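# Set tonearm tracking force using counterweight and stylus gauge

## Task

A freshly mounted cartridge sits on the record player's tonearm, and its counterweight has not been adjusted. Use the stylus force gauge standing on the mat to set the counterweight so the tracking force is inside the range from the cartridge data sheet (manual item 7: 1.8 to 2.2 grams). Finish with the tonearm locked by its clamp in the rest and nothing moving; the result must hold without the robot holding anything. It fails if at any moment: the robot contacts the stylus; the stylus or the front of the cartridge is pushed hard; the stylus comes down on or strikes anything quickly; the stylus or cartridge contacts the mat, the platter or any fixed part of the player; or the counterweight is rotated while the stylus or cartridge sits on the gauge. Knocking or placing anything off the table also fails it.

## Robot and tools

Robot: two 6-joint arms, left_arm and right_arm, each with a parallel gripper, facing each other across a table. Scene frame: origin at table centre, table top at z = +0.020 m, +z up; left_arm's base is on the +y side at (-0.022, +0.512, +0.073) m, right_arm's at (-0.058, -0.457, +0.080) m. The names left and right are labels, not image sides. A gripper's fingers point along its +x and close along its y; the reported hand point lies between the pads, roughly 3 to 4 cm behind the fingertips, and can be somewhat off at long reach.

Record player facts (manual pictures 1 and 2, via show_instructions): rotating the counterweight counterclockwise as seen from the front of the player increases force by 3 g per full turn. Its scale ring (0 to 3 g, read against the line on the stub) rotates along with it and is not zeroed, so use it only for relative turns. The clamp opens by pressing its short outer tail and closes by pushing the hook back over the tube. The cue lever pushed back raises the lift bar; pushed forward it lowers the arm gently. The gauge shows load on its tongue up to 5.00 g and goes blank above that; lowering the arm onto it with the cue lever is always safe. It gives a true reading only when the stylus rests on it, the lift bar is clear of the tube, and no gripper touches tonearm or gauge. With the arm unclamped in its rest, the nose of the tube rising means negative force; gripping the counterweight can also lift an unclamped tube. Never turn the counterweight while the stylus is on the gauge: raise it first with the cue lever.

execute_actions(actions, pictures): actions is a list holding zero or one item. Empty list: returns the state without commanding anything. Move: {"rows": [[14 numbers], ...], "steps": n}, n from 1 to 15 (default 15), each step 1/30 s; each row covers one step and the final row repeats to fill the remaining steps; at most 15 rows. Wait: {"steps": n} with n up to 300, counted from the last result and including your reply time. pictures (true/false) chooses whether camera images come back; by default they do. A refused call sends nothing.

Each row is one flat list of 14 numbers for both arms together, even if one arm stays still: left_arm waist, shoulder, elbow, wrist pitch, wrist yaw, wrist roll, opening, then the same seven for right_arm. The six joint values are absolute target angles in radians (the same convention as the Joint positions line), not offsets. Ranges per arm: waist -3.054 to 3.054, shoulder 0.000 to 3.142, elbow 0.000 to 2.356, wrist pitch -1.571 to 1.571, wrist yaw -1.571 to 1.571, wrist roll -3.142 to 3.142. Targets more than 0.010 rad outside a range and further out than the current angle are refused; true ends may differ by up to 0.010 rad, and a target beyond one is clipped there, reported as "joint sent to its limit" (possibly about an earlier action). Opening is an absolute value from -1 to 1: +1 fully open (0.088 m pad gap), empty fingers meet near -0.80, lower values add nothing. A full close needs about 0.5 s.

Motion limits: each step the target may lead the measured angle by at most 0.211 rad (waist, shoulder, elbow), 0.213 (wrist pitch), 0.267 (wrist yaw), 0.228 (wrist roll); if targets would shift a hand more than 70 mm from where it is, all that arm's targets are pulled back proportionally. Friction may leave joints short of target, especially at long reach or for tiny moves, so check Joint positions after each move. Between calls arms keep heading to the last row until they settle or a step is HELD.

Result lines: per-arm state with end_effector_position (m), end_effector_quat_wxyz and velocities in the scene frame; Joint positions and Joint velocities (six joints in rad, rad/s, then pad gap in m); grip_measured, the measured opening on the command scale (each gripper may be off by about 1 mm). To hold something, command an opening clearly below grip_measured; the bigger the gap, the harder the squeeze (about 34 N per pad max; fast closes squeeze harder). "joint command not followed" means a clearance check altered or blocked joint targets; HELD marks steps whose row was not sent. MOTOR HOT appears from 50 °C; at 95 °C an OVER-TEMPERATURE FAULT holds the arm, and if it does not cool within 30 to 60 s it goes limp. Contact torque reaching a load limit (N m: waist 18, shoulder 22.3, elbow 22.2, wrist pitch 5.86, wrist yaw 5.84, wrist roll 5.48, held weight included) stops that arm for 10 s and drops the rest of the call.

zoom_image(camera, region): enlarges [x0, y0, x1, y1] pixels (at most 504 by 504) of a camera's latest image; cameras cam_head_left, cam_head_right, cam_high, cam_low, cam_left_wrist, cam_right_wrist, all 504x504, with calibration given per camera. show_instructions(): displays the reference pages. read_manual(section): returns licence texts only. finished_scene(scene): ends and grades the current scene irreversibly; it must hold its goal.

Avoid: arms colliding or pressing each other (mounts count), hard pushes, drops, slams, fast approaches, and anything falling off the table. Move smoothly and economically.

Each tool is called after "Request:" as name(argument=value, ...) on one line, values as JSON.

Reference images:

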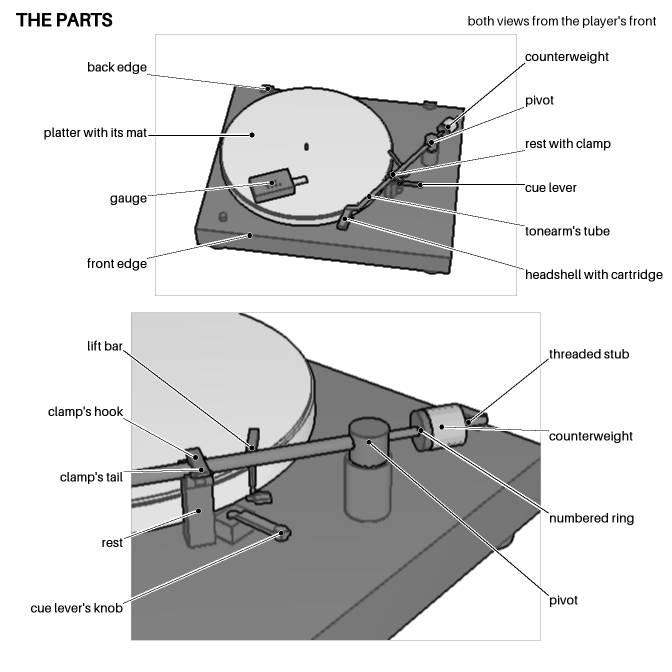

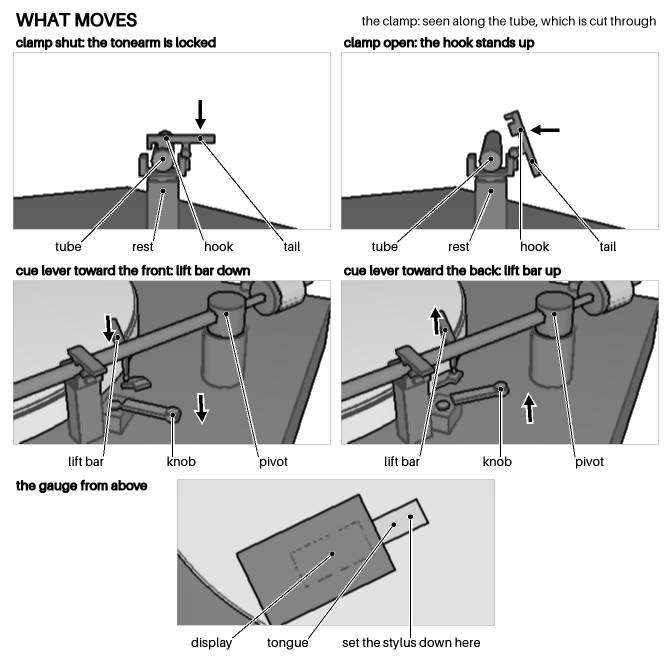

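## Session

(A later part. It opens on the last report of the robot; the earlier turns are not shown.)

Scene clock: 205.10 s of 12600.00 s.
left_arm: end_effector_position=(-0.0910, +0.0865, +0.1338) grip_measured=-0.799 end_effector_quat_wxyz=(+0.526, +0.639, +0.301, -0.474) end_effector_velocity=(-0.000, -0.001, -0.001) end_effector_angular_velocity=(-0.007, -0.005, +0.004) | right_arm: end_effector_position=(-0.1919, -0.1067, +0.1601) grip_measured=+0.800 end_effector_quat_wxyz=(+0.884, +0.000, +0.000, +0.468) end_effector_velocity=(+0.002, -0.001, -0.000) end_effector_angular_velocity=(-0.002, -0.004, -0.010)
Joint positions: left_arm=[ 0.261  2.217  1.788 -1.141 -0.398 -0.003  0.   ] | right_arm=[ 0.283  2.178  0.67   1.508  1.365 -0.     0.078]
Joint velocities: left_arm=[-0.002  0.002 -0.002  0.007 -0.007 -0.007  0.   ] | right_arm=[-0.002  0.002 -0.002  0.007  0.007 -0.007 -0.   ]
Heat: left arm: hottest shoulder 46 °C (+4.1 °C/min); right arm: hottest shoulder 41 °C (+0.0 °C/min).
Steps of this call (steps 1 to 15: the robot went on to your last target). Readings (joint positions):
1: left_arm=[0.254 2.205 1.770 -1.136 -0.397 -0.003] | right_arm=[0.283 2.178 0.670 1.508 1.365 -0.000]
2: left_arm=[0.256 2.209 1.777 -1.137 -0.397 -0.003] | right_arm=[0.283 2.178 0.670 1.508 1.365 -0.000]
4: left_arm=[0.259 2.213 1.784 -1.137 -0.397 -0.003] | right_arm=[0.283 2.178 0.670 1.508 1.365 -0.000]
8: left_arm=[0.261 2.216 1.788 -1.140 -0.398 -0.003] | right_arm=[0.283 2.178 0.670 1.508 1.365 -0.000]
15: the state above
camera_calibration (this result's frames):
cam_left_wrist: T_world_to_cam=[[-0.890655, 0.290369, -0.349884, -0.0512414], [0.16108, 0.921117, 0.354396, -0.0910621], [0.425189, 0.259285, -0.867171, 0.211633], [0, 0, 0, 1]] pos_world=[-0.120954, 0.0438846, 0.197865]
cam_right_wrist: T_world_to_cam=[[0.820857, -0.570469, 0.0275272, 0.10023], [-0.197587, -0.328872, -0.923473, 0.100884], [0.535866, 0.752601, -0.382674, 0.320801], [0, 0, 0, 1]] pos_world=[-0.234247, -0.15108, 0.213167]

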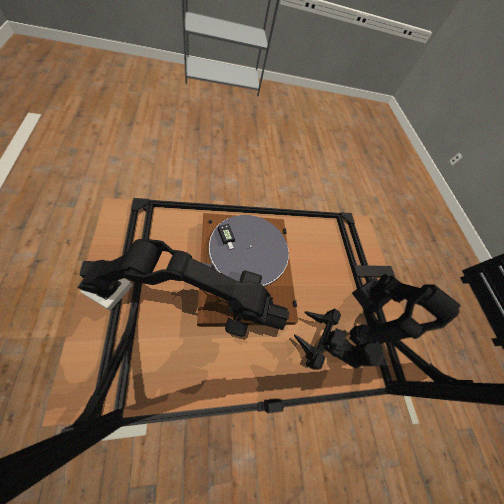

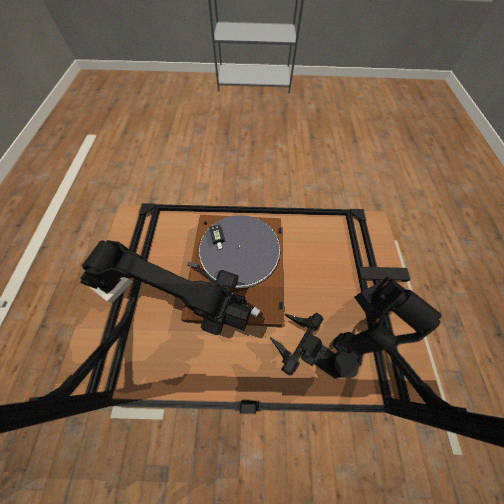

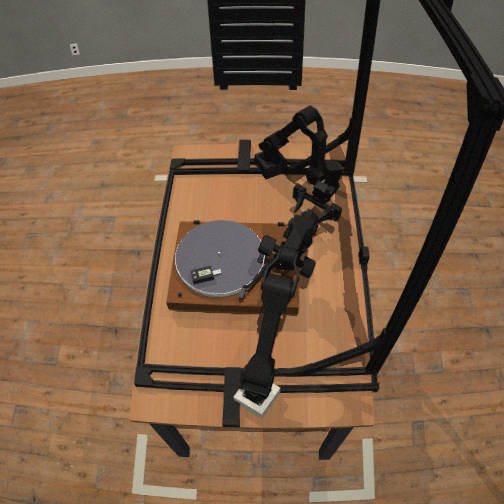

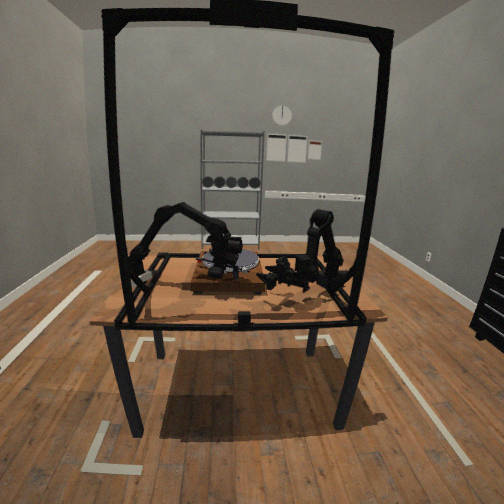

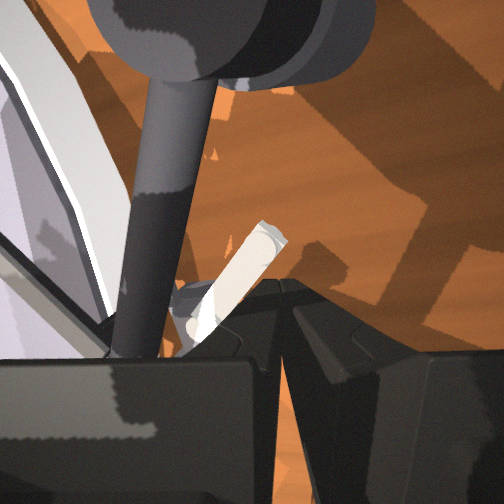

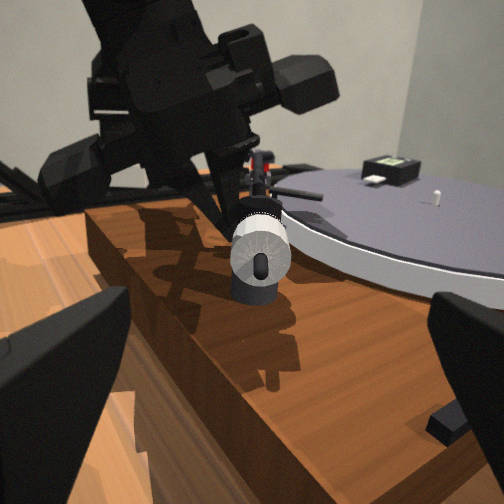

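Request:
execute_actions(actions=[{"rows":[[0.25,2.19,1.75,-1.13,-0.4,0,-0.9,0.284,2.176,0.666,1.51,1.365,0,0.8],[0.24,2.16,1.71,-1.12,-0.4,0,-0.9,0.284,2.176,0.666,1.51,1.365,0,0.8],[0.23,2.12,1.68,-1.11,-0.4,0,-0.9,0.284,2.176,0.666,1.51,1.365,0,0.8],[0.22,2.08,1.66,-1.12,-0.4,0,-0.9,0.284,2.176,0.666,1.51,1.365,0,0.8],[0.22,2.04,1.65,-1.14,-0.4,0,-0.9,0.284,2.176,0.666,1.51,1.365,0,0.8],[0.22,2.0,1.65,-1.16,-0.4,0,-0.9,0.284,2.176,0.666,1.51,1.365,0,0.8]],"steps":15}], pictures=false)

Request:
execute_actions(actions=[{"steps":30}])

Request:
zoom_image(camera="cam_right_wrist", region=[200, 100, 440, 300])

Scene clock: 211.60 s of 12600.00 s.
left_arm: end_effector_position=(-0.0985, +0.1184, +0.1866) grip_measured=-0.799 end_effector_quat_wxyz=(+0.535, +0.620, +0.276, -0.502) end_effector_velocity=(+0.003, +0.022, -0.019) end_effector_angular_velocity=(+0.085, -0.005, +0.016) | right_arm: end_effector_position=(-0.1919, -0.1067, +0.1601) grip_measured=+0.800 end_effector_quat_wxyz=(+0.884, +0.000, +0.000, +0.468) end_effector_velocity=(+0.004, +0.000, +0.003) end_effector_angular_velocity=(-0.004, -0.010, -0.015)
Joint positions: left_arm=[ 0.219  1.999  1.662 -1.157 -0.399 -0.003  0.   ] | right_arm=[ 0.283  2.178  0.67   1.508  1.365 -0.     0.078]
Joint velocities: left_arm=[-0.002 -0.007 -0.076 -0.022  0.022 -0.022  0.   ] | right_arm=[-0.007 -0.007 -0.002  0.007  0.007 -0.022 -0.   ]
Heat: left arm: hottest shoulder 47 °C (+5.0 °C/min); right arm: hottest shoulder 41 °C (+0.0 °C/min).
Steps of this call (steps 1 to 15: the robot went on to your last target; steps 16 to 90: nothing new was sent; then 3.00 s passed at rest; steps 91 to 105: all 15 steps of this action). Readings (joint positions):
91: left_arm=[0.261 2.216 1.785 -1.139 -0.398 -0.003] | right_arm=[0.283 2.178 0.670 1.508 1.365 -0.000]
92: left_arm=[0.260 2.208 1.772 -1.130 -0.399 -0.003] | right_arm=[0.283 2.178 0.670 1.508 1.365 -0.000]
94: left_arm=[0.250 2.172 1.723 -1.123 -0.399 -0.002] | right_arm=[0.283 2.178 0.670 1.508 1.365 -0.000]
98: left_arm=[0.223 2.064 1.665 -1.151 -0.399 -0.002] | right_arm=[0.283 2.178 0.670 1.508 1.365 -0.000]
105: the state above

Scene clock: 212.60 s of 12600.00 s.
left_arm: end_effector_position=(-0.0978, +0.1199, +0.1853) grip_measured=-0.799 end_effector_quat_wxyz=(+0.534, +0.623, +0.277, -0.500) end_effector_velocity=(-0.002, +0.001, +0.001) end_effector_angular_velocity=(+0.002, +0.007, +0.004) | right_arm: end_effector_position=(-0.1919, -0.1067, +0.1601) grip_measured=+0.800 end_effector_quat_wxyz=(+0.884, +0.000, +0.000, +0.468) end_effector_velocity=(+0.000, +0.001, -0.000) end_effector_angular_velocity=(-0.009, -0.011, +0.005)
Joint positions: left_arm=[ 0.22   1.999  1.657 -1.159 -0.399 -0.002  0.   ] | right_arm=[ 0.283  2.178  0.67   1.508  1.365 -0.     0.078]
Joint velocities: left_arm=[-0.002 -0.002  0.002 -0.007  0.007 -0.007  0.   ] | right_arm=[-0.002 -0.002 -0.002 -0.007 -0.007 -0.007 -0.   ]
Heat: left arm: hottest shoulder 47 °C (+5.0 °C/min); right arm: hottest shoulder 41 °C (+0.0 °C/min).
Steps of this call (steps 1 to 15: the robot went on to your last target; steps 16 to 30: nothing new was sent). Readings (joint positions):
1: left_arm=[0.219 1.999 1.659 -1.158 -0.399 -0.003] | right_arm=[0.283 2.178 0.670 1.508 1.365 -0.000]
2: left_arm=[0.219 1.999 1.658 -1.159 -0.399 -0.003] | right_arm=[0.283 2.178 0.670 1.508 1.365 -0.000]
4: left_arm=[0.219 1.999 1.657 -1.159 -0.399 -0.003] | right_arm=[0.283 2.178 0.670 1.508 1.365 -0.000]
8: left_arm=[0.219 1.999 1.657 -1.159 -0.399 -0.003] | right_arm=[0.283 2.178 0.670 1.508 1.365 -0.000]
30: the state above
All arms were judged still, so your last target was given up. Only a new action makes them travel on or press farther. Fingers that are still opening or closing keep moving.
camera_calibration (this result's frames):
cam_left_wrist: T_world_to_cam=[[-0.885073, 0.304782, -0.351786, -0.0498299], [0.206263, 0.934358, 0.290569, -0.124329], [0.417255, 0.184615, -0.88984, 0.262932], [0, 0, 0, 1]] pos_world=[-0.128168, 0.0828142, 0.252564]
cam_right_wrist: T_world_to_cam=[[0.820857, -0.570469, 0.0275272, 0.10023], [-0.197587, -0.328872, -0.923473, 0.100884], [0.535866, 0.752601, -0.382674, 0.320801], [0, 0, 0, 1]] pos_world=[-0.234247, -0.15108, 0.213167]

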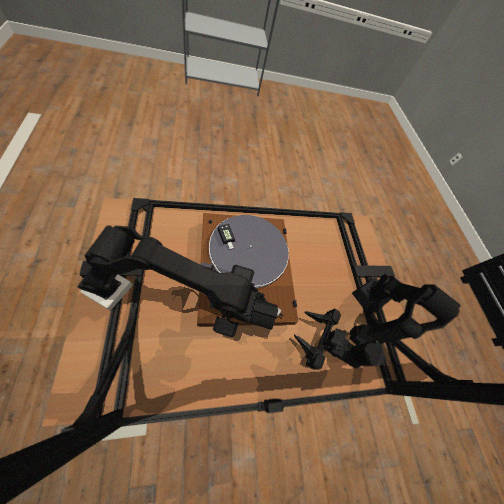

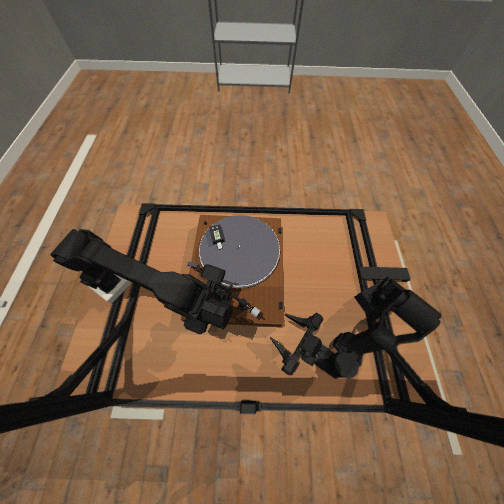

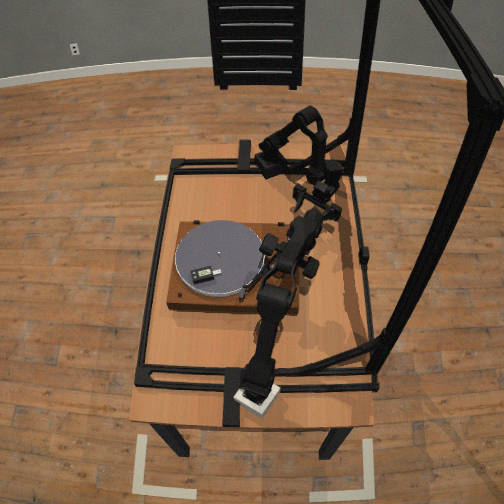

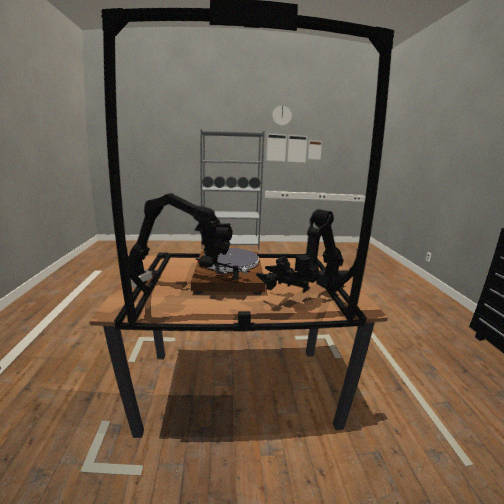

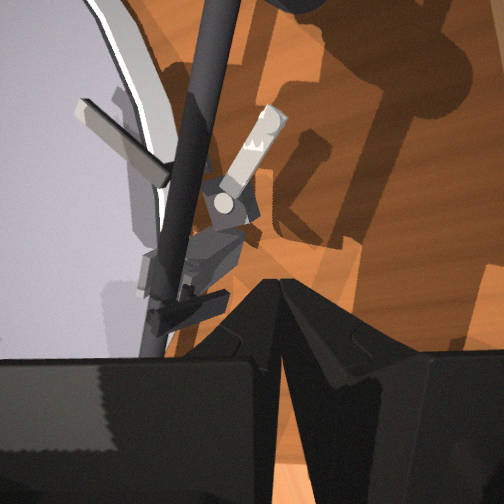

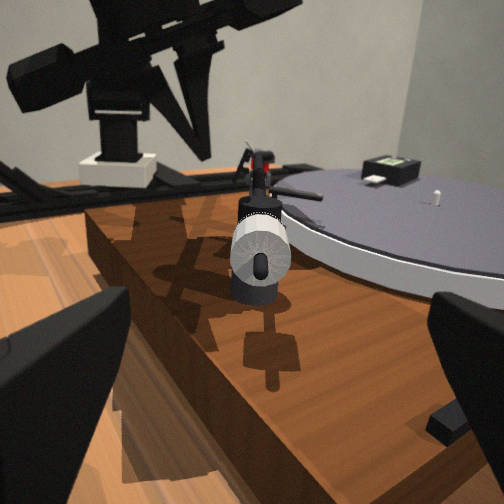

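Region (200, 100, 440, 300) of cam_right_wrist's 504x504 image, scaled by 2.100, with more detail than that image has.

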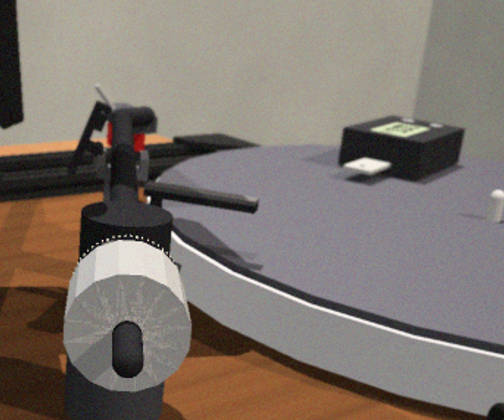

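Request:
execute_actions(actions=[{"rows":[[0.235,2.0,1.67,-1.18,-0.4,0,-0.9,0.284,2.176,0.666,1.51,1.365,0,0.8],[0.25,2.005,1.68,-1.2,-0.4,0,-0.9,0.284,2.176,0.666,1.51,1.365,0,0.8],[0.265,2.01,1.69,-1.22,-0.4,0,-0.9,0.284,2.176,0.666,1.51,1.365,0,0.8],[0.279,2.018,1.694,-1.246,-0.4,0,-0.9,0.284,2.176,0.666,1.51,1.365,0,0.8]],"steps":15}])

Request:
zoom_image(camera="cam_right_wrist", region=[180, 80, 340, 240])

Scene clock: 221.77 s of 12600.00 s.
left_arm: end_effector_position=(-0.0705, +0.1273, +0.1877) grip_measured=-0.799 end_effector_quat_wxyz=(+0.531, +0.637, +0.307, -0.468) end_effector_velocity=(+0.001, +0.004, +0.000) end_effector_angular_velocity=(+0.011, -0.011, +0.018) | right_arm: end_effector_position=(-0.1920, -0.1068, +0.1600) grip_measured=+0.800 end_effector_quat_wxyz=(+0.883, +0.000, -0.000, +0.469) end_effector_velocity=(+0.002, +0.001, +0.003) end_effector_angular_velocity=(+0.005, +0.002, -0.000)
Joint positions: left_arm=[ 0.281  2.009  1.682 -1.244 -0.4   -0.002  0.   ] | right_arm=[ 0.283  2.178  0.67   1.508  1.365 -0.     0.078]
Joint velocities: left_arm=[-0.002  0.002  0.002 -0.022 -0.007 -0.022  0.   ] | right_arm=[-0.007 -0.007 -0.002  0.007 -0.007 -0.007 -0.   ]
Heat: left arm: hottest shoulder 47 °C (+4.0 °C/min); right arm: hottest shoulder 41 °C (+1.0 °C/min).
Steps of this call (steps 1 to 90: nothing new was sent; then 5.67 s passed at rest; steps 91 to 105: all 15 steps of this action). Readings (joint positions):
91: left_arm=[0.220 2.000 1.657 -1.162 -0.400 -0.002] | right_arm=[0.283 2.178 0.670 1.508 1.365 -0.000]
92: left_arm=[0.223 2.000 1.659 -1.172 -0.400 -0.002] | right_arm=[0.283 2.178 0.670 1.508 1.365 -0.000]
94: left_arm=[0.238 2.002 1.667 -1.203 -0.400 -0.002] | right_arm=[0.283 2.178 0.670 1.508 1.365 -0.000]
98: left_arm=[0.276 2.006 1.679 -1.234 -0.400 -0.002] | right_arm=[0.283 2.178 0.670 1.508 1.365 -0.000]
105: the state above
camera_calibration (this result's frames):
cam_left_wrist: T_world_to_cam=[[-0.895273, 0.273554, -0.351645, -0.0238644], [0.142677, 0.92377, 0.355377, -0.152813], [0.422054, 0.267988, -0.866056, 0.237531], [0, 0, 0, 1]] pos_world=[-0.0998135, 0.0840366, 0.25163]
cam_right_wrist: T_world_to_cam=[[0.821068, -0.570149, 0.0279014, 0.100237], [-0.197216, -0.3292, -0.923435, 0.100801], [0.535681, 0.7527, -0.382738, 0.320887], [0, 0, 0, 1]] pos_world=[-0.234314, -0.151198, 0.213102]

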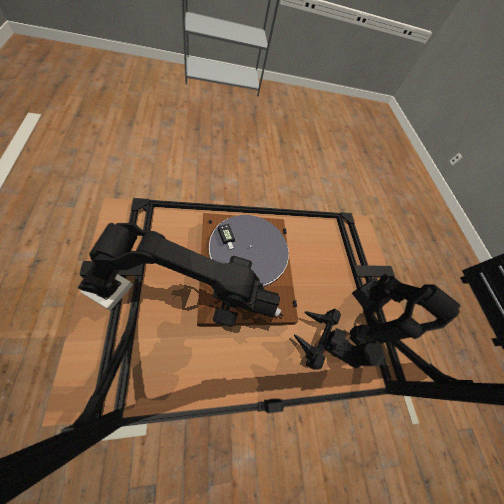

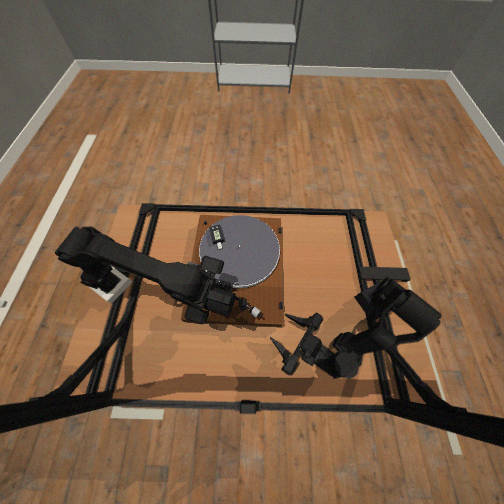

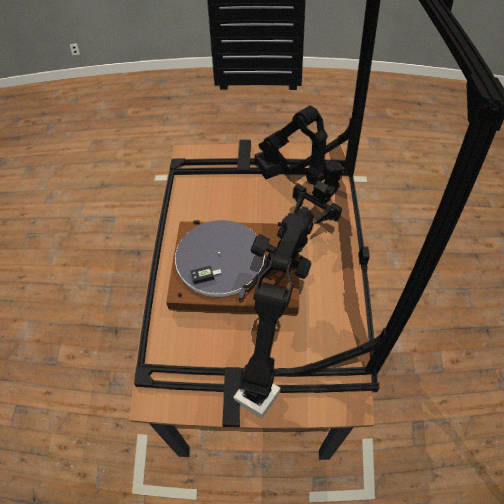

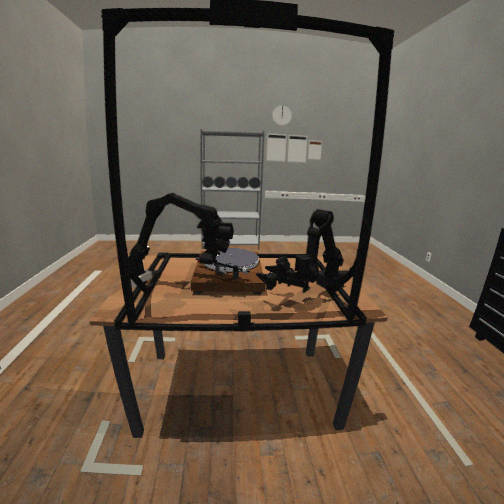

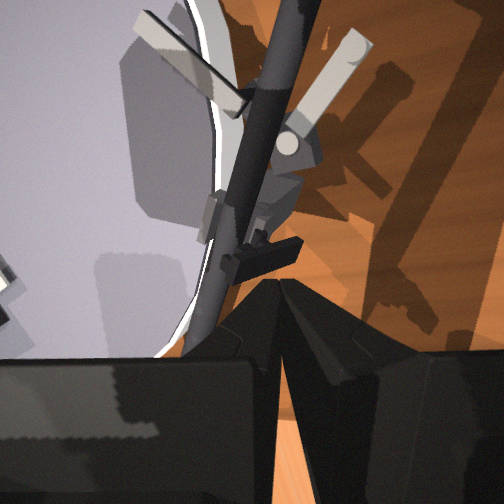

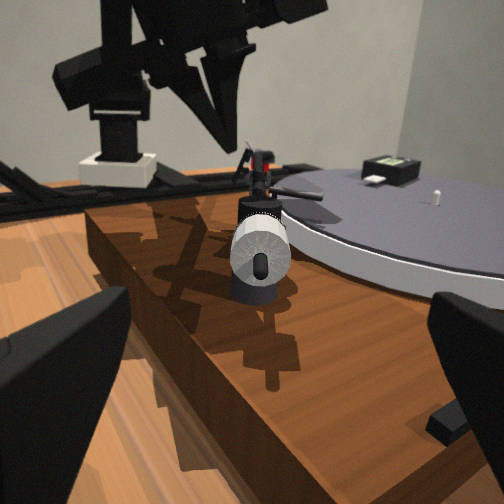

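Region (180, 80, 340, 240) of cam_right_wrist's 504x504 image, scaled by 3.150, with more detail than that image has.

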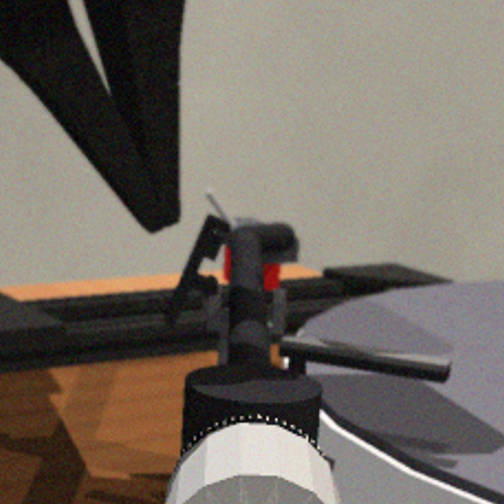

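Request:
execute_actions(actions=[{"rows":[[0.25,2.03,1.68,-1.22,-0.45,0,-0.9,0.284,2.176,0.666,1.51,1.365,0,0.8],[0.22,2.05,1.68,-1.19,-0.5,0,-0.9,0.284,2.176,0.666,1.51,1.365,0,0.8],[0.19,2.08,1.68,-1.16,-0.55,0,-0.9,0.284,2.176,0.666,1.51,1.365,0,0.8],[0.17,2.1,1.68,-1.14,-0.6,0,-0.9,0.284,2.176,0.666,1.51,1.365,0,0.8],[0.15,2.12,1.68,-1.12,-0.65,0,-0.9,0.284,2.176,0.666,1.51,1.365,0,0.8],[0.137,2.147,1.676,-1.1,-0.7,0,-0.9,0.284,2.176,0.666,1.51,1.365,0,0.8]],"steps":15}], pictures=false)

Request:
execute_actions(actions=[{"rows":[[0.137,2.16,1.676,-1.09,-0.7,0,-0.9,0.284,2.176,0.666,1.51,1.365,0,0.8],[0.137,2.17,1.676,-1.08,-0.7,0,-0.9,0.284,2.176,0.666,1.51,1.365,0,0.8],[0.137,2.18,1.676,-1.07,-0.7,0,-0.9,0.284,2.176,0.666,1.51,1.365,0,0.8],[0.137,2.19,1.676,-1.06,-0.7,0,-0.9,0.284,2.176,0.666,1.51,1.365,0,0.8],[0.137,2.2,1.676,-1.05,-0.7,0,-0.9,0.284,2.176,0.666,1.51,1.365,0,0.8],[0.137,2.21,1.676,-1.04,-0.7,0,-0.9,0.284,2.176,0.666,1.51,1.365,0,0.8]],"steps":15}])

Request:
zoom_image(camera="cam_right_wrist", region=[140, 100, 340, 300])

Scene clock: 243.90 s of 12600.00 s.
left_arm: end_effector_position=(-0.1027, +0.0994, +0.1570) grip_measured=-0.799 end_effector_quat_wxyz=(+0.563, +0.689, +0.160, -0.427) end_effector_velocity=(+0.022, -0.009, +0.008) end_effector_angular_velocity=(-0.059, -0.078, +0.037) | right_arm: end_effector_position=(-0.1920, -0.1068, +0.1601) grip_measured=+0.800 end_effector_quat_wxyz=(+0.883, +0.000, +0.000, +0.469) end_effector_velocity=(+0.000, +0.001, +0.001) end_effector_angular_velocity=(-0.007, -0.013, +0.005)
Joint positions: left_arm=[ 0.133  2.148  1.678 -1.103 -0.694 -0.002  0.   ] | right_arm=[ 0.283  2.178  0.67   1.509  1.365 -0.     0.078]
Joint velocities: left_arm=[ 0.032 -0.002 -0.007  0.022 -0.095 -0.007  0.   ] | right_arm=[-0.002 -0.002 -0.002  0.007 -0.007 -0.022 -0.   ]
Heat: left arm: hottest shoulder 47 °C (+2.0 °C/min); right arm: hottest shoulder 41 °C (+1.0 °C/min).
Steps of this call (steps 1 to 15: the robot went on to your last target; steps 16 to 90: nothing new was sent; then 18.63 s passed at rest; steps 91 to 105: all 15 steps of this action). Readings (joint positions):
91: left_arm=[0.278 2.011 1.683 -1.243 -0.411 -0.002] | right_arm=[0.283 2.178 0.670 1.508 1.365 -0.000]
92: left_arm=[0.272 2.015 1.683 -1.232 -0.436 -0.002] | right_arm=[0.283 2.178 0.670 1.508 1.365 -0.000]
94: left_arm=[0.240 2.036 1.683 -1.187 -0.510 -0.003] | right_arm=[0.283 2.178 0.670 1.508 1.365 -0.000]
98: left_arm=[0.154 2.113 1.683 -1.121 -0.645 -0.002] | right_arm=[0.283 2.178 0.670 1.509 1.365 -0.000]
105: the state above

Scene clock: 244.40 s of 12600.00 s.
left_arm: end_effector_position=(-0.1054, +0.0905, +0.1352) grip_measured=-0.799 end_effector_quat_wxyz=(+0.566, +0.688, +0.159, -0.427) end_effector_velocity=(-0.003, -0.003, -0.000) end_effector_angular_velocity=(-0.021, +0.018, +0.003) | right_arm: end_effector_position=(-0.1920, -0.1068, +0.1601) grip_measured=+0.800 end_effector_quat_wxyz=(+0.883, +0.000, +0.000, +0.469) end_effector_velocity=(-0.001, -0.000, +0.001) end_effector_angular_velocity=(-0.007, -0.013, +0.010)
Joint positions: left_arm=[ 0.135  2.204  1.678 -1.042 -0.698 -0.002  0.   ] | right_arm=[ 0.283  2.178  0.67   1.509  1.365 -0.     0.078]
Joint velocities: left_arm=[-0.002 -0.002 -0.002  0.022  0.007 -0.007  0.   ] | right_arm=[ 0.002 -0.002 -0.002  0.007 -0.007 -0.022 -0.   ]
Heat: left arm: hottest shoulder 47 °C (+2.0 °C/min); right arm: hottest shoulder 41 °C (+1.0 °C/min).
Steps of this call (steps 1 to 15: all 15 steps of this action). Readings (joint positions):
1: left_arm=[0.134 2.149 1.678 -1.100 -0.696 -0.002] | right_arm=[0.283 2.178 0.670 1.509 1.365 -0.000]
2: left_arm=[0.135 2.150 1.678 -1.096 -0.696 -0.002] | right_arm=[0.283 2.178 0.670 1.509 1.365 -0.000]
4: left_arm=[0.135 2.159 1.678 -1.080 -0.697 -0.002] | right_arm=[0.283 2.178 0.670 1.509 1.365 -0.000]
8: left_arm=[0.135 2.189 1.678 -1.051 -0.698 -0.002] | right_arm=[0.283 2.178 0.670 1.509 1.365 -0.000]
15: the state above
camera_calibration (this result's frames):
cam_left_wrist: T_world_to_cam=[[-0.714619, 0.340186, -0.611223, -0.0153392], [0.184286, 0.934471, 0.304635, -0.0849422], [0.674802, 0.105058, -0.730482, 0.239703], [0, 0, 0, 1]] pos_world=[-0.15706, 0.0594113, 0.1916]
cam_right_wrist: T_world_to_cam=[[0.821075, -0.570156, 0.0275272, 0.100296], [-0.197461, -0.328947, -0.923473, 0.100821], [0.535579, 0.752805, -0.382674, 0.320882], [0, 0, 0, 1]] pos_world=[-0.2343, -0.151213, 0.213138]

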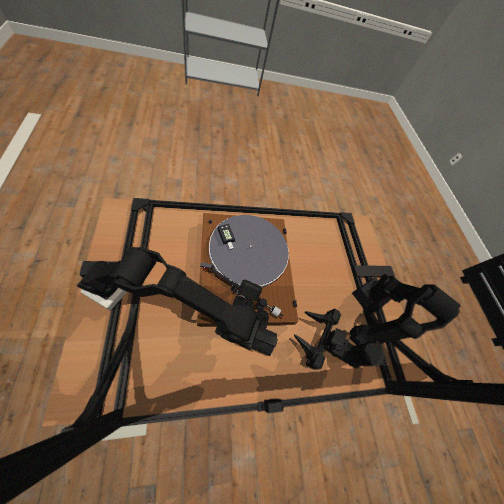

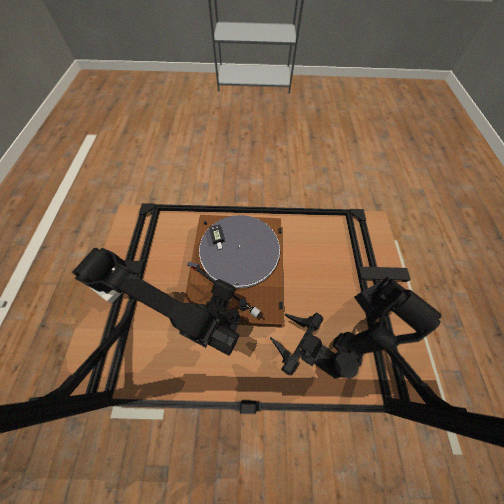

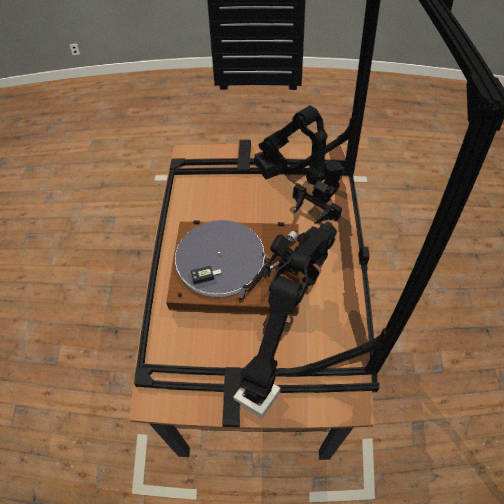

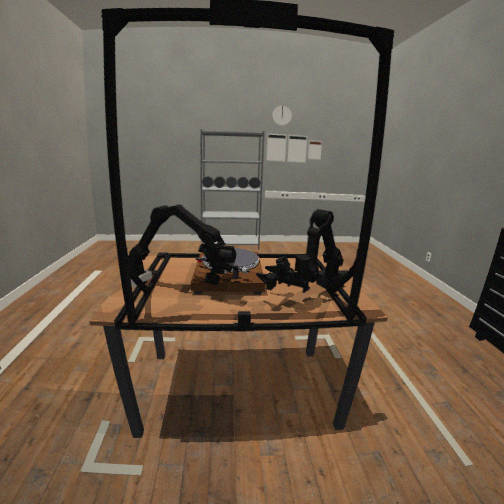

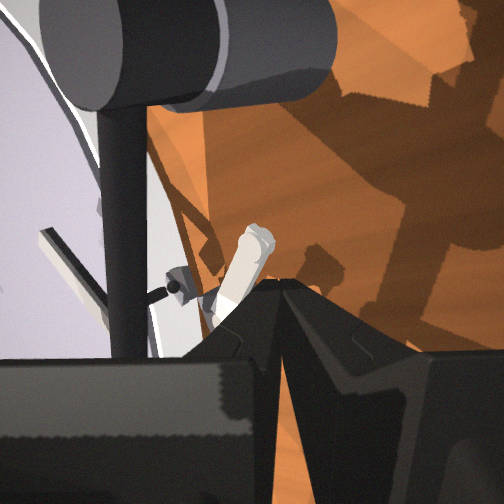

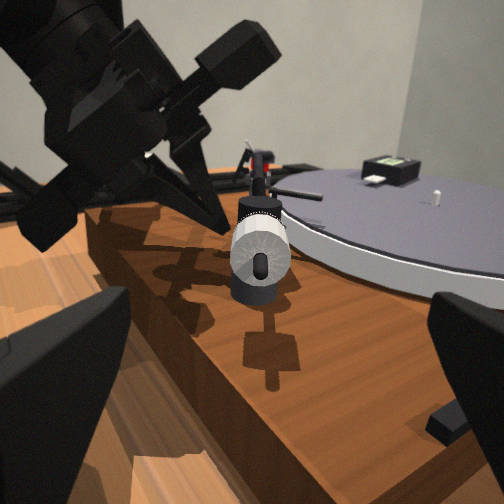

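Region (140, 100, 340, 300) of cam_right_wrist's 504x504 image, scaled by 2.520, with more detail than that image has.

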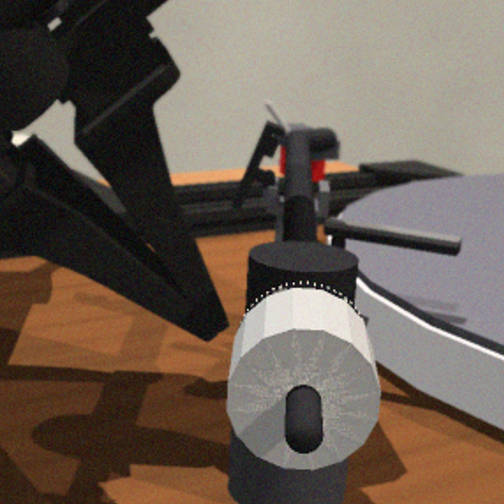

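Lower 5 mm, then push.

Request:
execute_actions(actions=[{"rows":[[0.137,2.214,1.676,-1.036,-0.7,0,-0.9,0.284,2.176,0.666,1.51,1.365,0,0.8],[0.137,2.219,1.676,-1.033,-0.7,0,-0.9,0.284,2.176,0.666,1.51,1.365,0,0.8],[0.137,2.223,1.676,-1.03,-0.7,0,-0.9,0.284,2.176,0.666,1.51,1.365,0,0.8],[0.137,2.223,1.676,-1.03,-0.7,0,-0.9,0.284,2.176,0.666,1.51,1.365,0,0.8],[0.137,2.223,1.676,-1.03,-0.7,0,-0.9,0.284,2.176,0.666,1.51,1.365,0,0.8],[0.137,2.223,1.676,-1.03,-0.7,0,-0.9,0.284,2.176,0.666,1.51,1.365,0,0.8],[0.142,2.227,1.69,-1.033,-0.7,0,-0.9,0.284,2.176,0.666,1.51,1.365,0,0.8],[0.146,2.232,1.698,-1.036,-0.7,0,-0.9,0.284,2.176,0.666,1.51,1.365,0,0.8],[0.15,2.237,1.706,-1.039,-0.7,0,-0.9,0.284,2.176,0.666,1.51,1.365,0,0.8],[0.154,2.242,1.714,-1.042,-0.7,0,-0.9,0.284,2.176,0.666,1.51,1.365,0,0.8],[0.158,2.247,1.722,-1.045,-0.7,0,-0.9,0.284,2.176,0.666,1.51,1.365,0,0.8],[0.162,2.252,1.73,-1.049,-0.7,0,-0.9,0.284,2.176,0.666,1.51,1.365,0,0.8],[0.166,2.257,1.738,-1.052,-0.7,0,-0.9,0.284,2.176,0.666,1.51,1.365,0,0.8],[0.17,2.261,1.746,-1.056,-0.7,0,-0.9,0.284,2.176,0.666,1.51,1.365,0,0.8],[0.175,2.265,1.755,-1.059,-0.7,0,-0.9,0.284,2.176,0.666,1.51,1.365,0,0.8]],"steps":15}], pictures=false)

Request:
execute_actions(actions=[{"steps":30}])

Request:
zoom_image(camera="cam_right_wrist", region=[140, 100, 340, 300])

Scene clock: 253.23 s of 12600.00 s.
left_arm: end_effector_position=(-0.1026, +0.0843, +0.1299) grip_measured=-0.799 end_effector_quat_wxyz=(+0.563, +0.690, +0.167, -0.422) end_effector_velocity=(+0.002, -0.007, +0.001) end_effector_angular_velocity=(+0.111, -0.008, +0.028) | right_arm: end_effector_position=(-0.1919, -0.1069, +0.1600) grip_measured=+0.800 end_effector_quat_wxyz=(+0.883, +0.000, -0.000, +0.469) end_effector_velocity=(+0.000, +0.001, -0.000) end_effector_angular_velocity=(-0.018, -0.023, +0.005)
Joint positions: left_arm=[ 0.149  2.242  1.721 -1.06  -0.69  -0.002  0.   ] | right_arm=[ 0.283  2.178  0.669  1.509  1.365 -0.     0.078]
Joint velocities: left_arm=[ 0.022  0.105  0.193 -0.198  0.037 -0.007  0.   ] | right_arm=[-0.002 -0.002 -0.002 -0.007 -0.007 -0.022 -0.   ]
Heat: left arm: hottest shoulder 48 °C (+2.0 °C/min); right arm: hottest shoulder 41 °C (+1.0 °C/min).
Steps of this call (steps 1 to 15: the robot went on to your last target; steps 16 to 90: nothing new was sent; then 5.33 s passed at rest; steps 91 to 105: all 15 steps of this action). Readings (joint positions):
91: left_arm=[0.135 2.205 1.678 -1.041 -0.698 -0.002] | right_arm=[0.283 2.178 0.669 1.509 1.365 -0.000]
92: left_arm=[0.135 2.205 1.678 -1.040 -0.698 -0.002] | right_arm=[0.283 2.178 0.669 1.509 1.365 -0.000]
94: left_arm=[0.135 2.207 1.678 -1.035 -0.698 -0.002] | right_arm=[0.283 2.178 0.669 1.509 1.365 -0.000]
98: left_arm=[0.136 2.214 1.678 -1.034 -0.698 -0.002] | right_arm=[0.283 2.178 0.669 1.509 1.365 -0.000]
105: the state above

Scene clock: 254.23 s of 12600.00 s.
left_arm: end_effector_position=(-0.1025, +0.0836, +0.1299) grip_measured=-0.799 end_effector_quat_wxyz=(+0.561, +0.693, +0.169, -0.421) end_effector_velocity=(-0.005, -0.001, -0.001) end_effector_angular_velocity=(-0.017, +0.015, +0.010) | right_arm: end_effector_position=(-0.1919, -0.1069, +0.1601) grip_measured=+0.800 end_effector_quat_wxyz=(+0.883, +0.000, +0.000, +0.469) end_effector_velocity=(-0.003, +0.003, +0.001) end_effector_angular_velocity=(+0.001, -0.001, +0.034)
Joint positions: left_arm=[ 0.151  2.249  1.735 -1.074 -0.688 -0.002  0.   ] | right_arm=[ 0.283  2.177  0.669  1.509  1.365 -0.     0.078]
Joint velocities: left_arm=[-0.007  0.002  0.002  0.007  0.007 -0.022  0.   ] | right_arm=[-0.002 -0.002 -0.002  0.007 -0.037 -0.007 -0.   ]
Heat: left arm: hottest shoulder 48 °C (+2.0 °C/min); right arm: hottest shoulder 41 °C (+1.0 °C/min).
Steps of this call (steps 1 to 30: the robot went on to your last target). Readings (joint positions):
1: left_arm=[0.150 2.244 1.726 -1.065 -0.690 -0.002] | right_arm=[0.283 2.178 0.669 1.509 1.365 -0.000]
2: left_arm=[0.151 2.246 1.729 -1.068 -0.688 -0.002] | right_arm=[0.283 2.178 0.669 1.509 1.365 -0.000]
4: left_arm=[0.151 2.247 1.732 -1.071 -0.688 -0.002] | right_arm=[0.283 2.178 0.669 1.509 1.365 -0.000]
8: left_arm=[0.151 2.249 1.734 -1.074 -0.688 -0.002] | right_arm=[0.283 2.178 0.669 1.509 1.365 -0.000]
30: the state above
All arms were judged still, so your last target was given up. Only a new action makes them travel on or press farther. Fingers that are still opening or closing keep moving.
camera_calibration (this result's frames):
cam_left_wrist: T_world_to_cam=[[-0.720717, 0.342787, -0.602548, -0.0161153], [0.170334, 0.93011, 0.325396, -0.0812305], [0.671977, 0.131884, -0.728734, 0.231875], [0, 0, 0, 1]] pos_world=[-0.153593, 0.0504967, 0.185697]
cam_right_wrist: T_world_to_cam=[[0.821075, -0.570156, 0.0275272, 0.100213], [-0.197461, -0.328947, -0.923473, 0.100866], [0.535579, 0.752805, -0.382674, 0.320918], [0, 0, 0, 1]] pos_world=[-0.234243, -0.151272, 0.213196]

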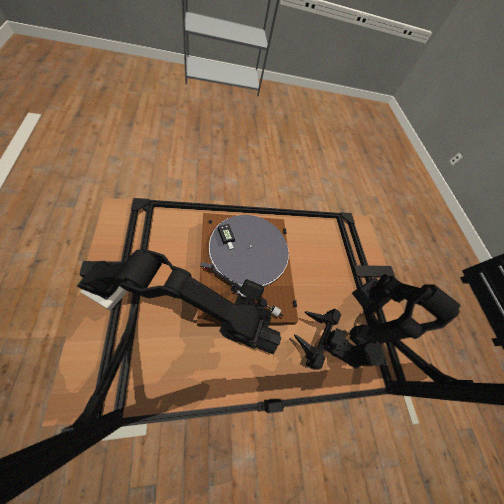

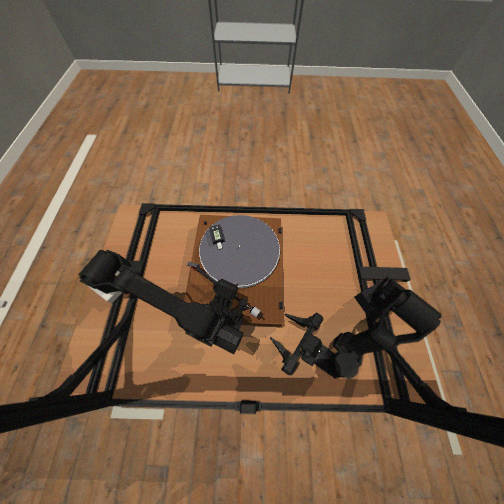

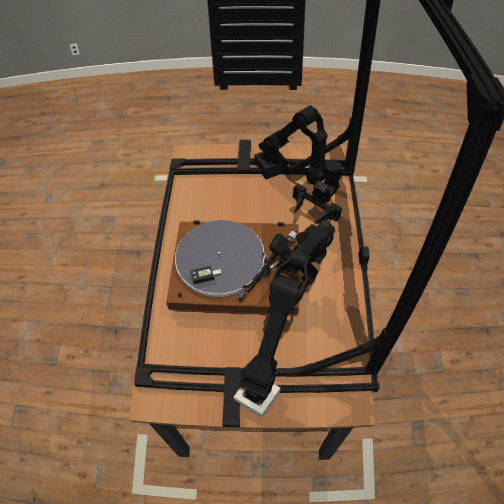

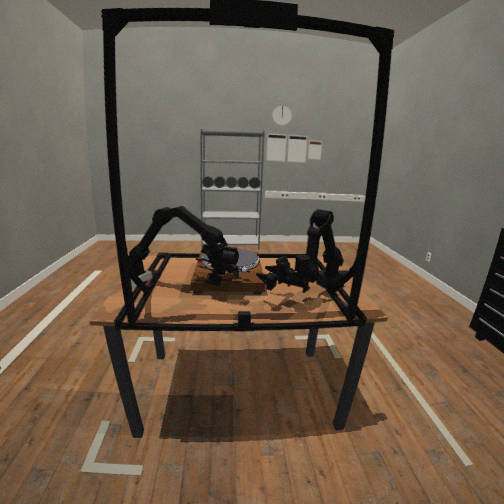

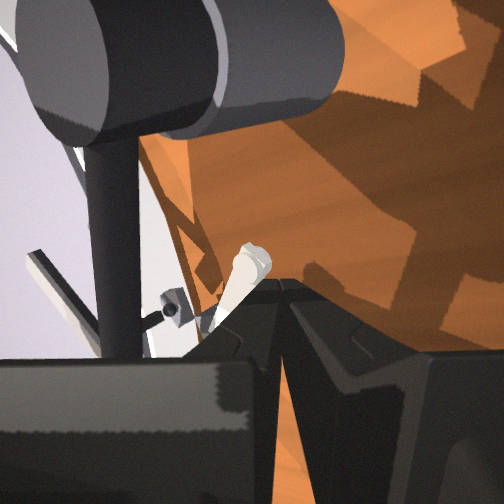

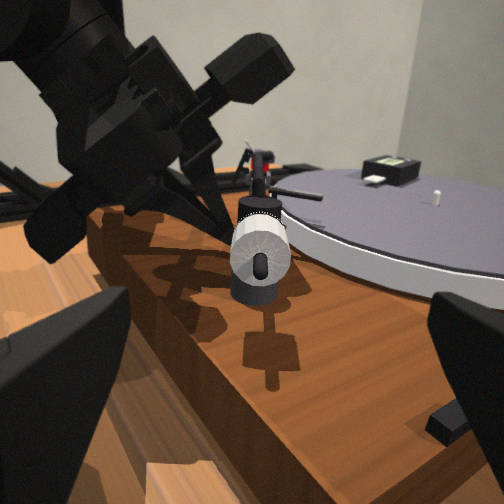

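Region (140, 100, 340, 300) of cam_right_wrist's 504x504 image, scaled by 2.520, with more detail than that image has.

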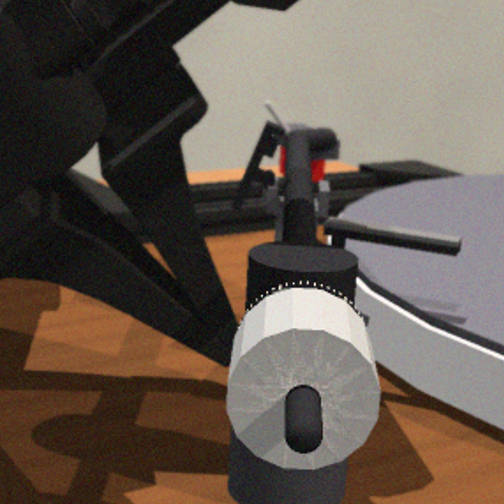

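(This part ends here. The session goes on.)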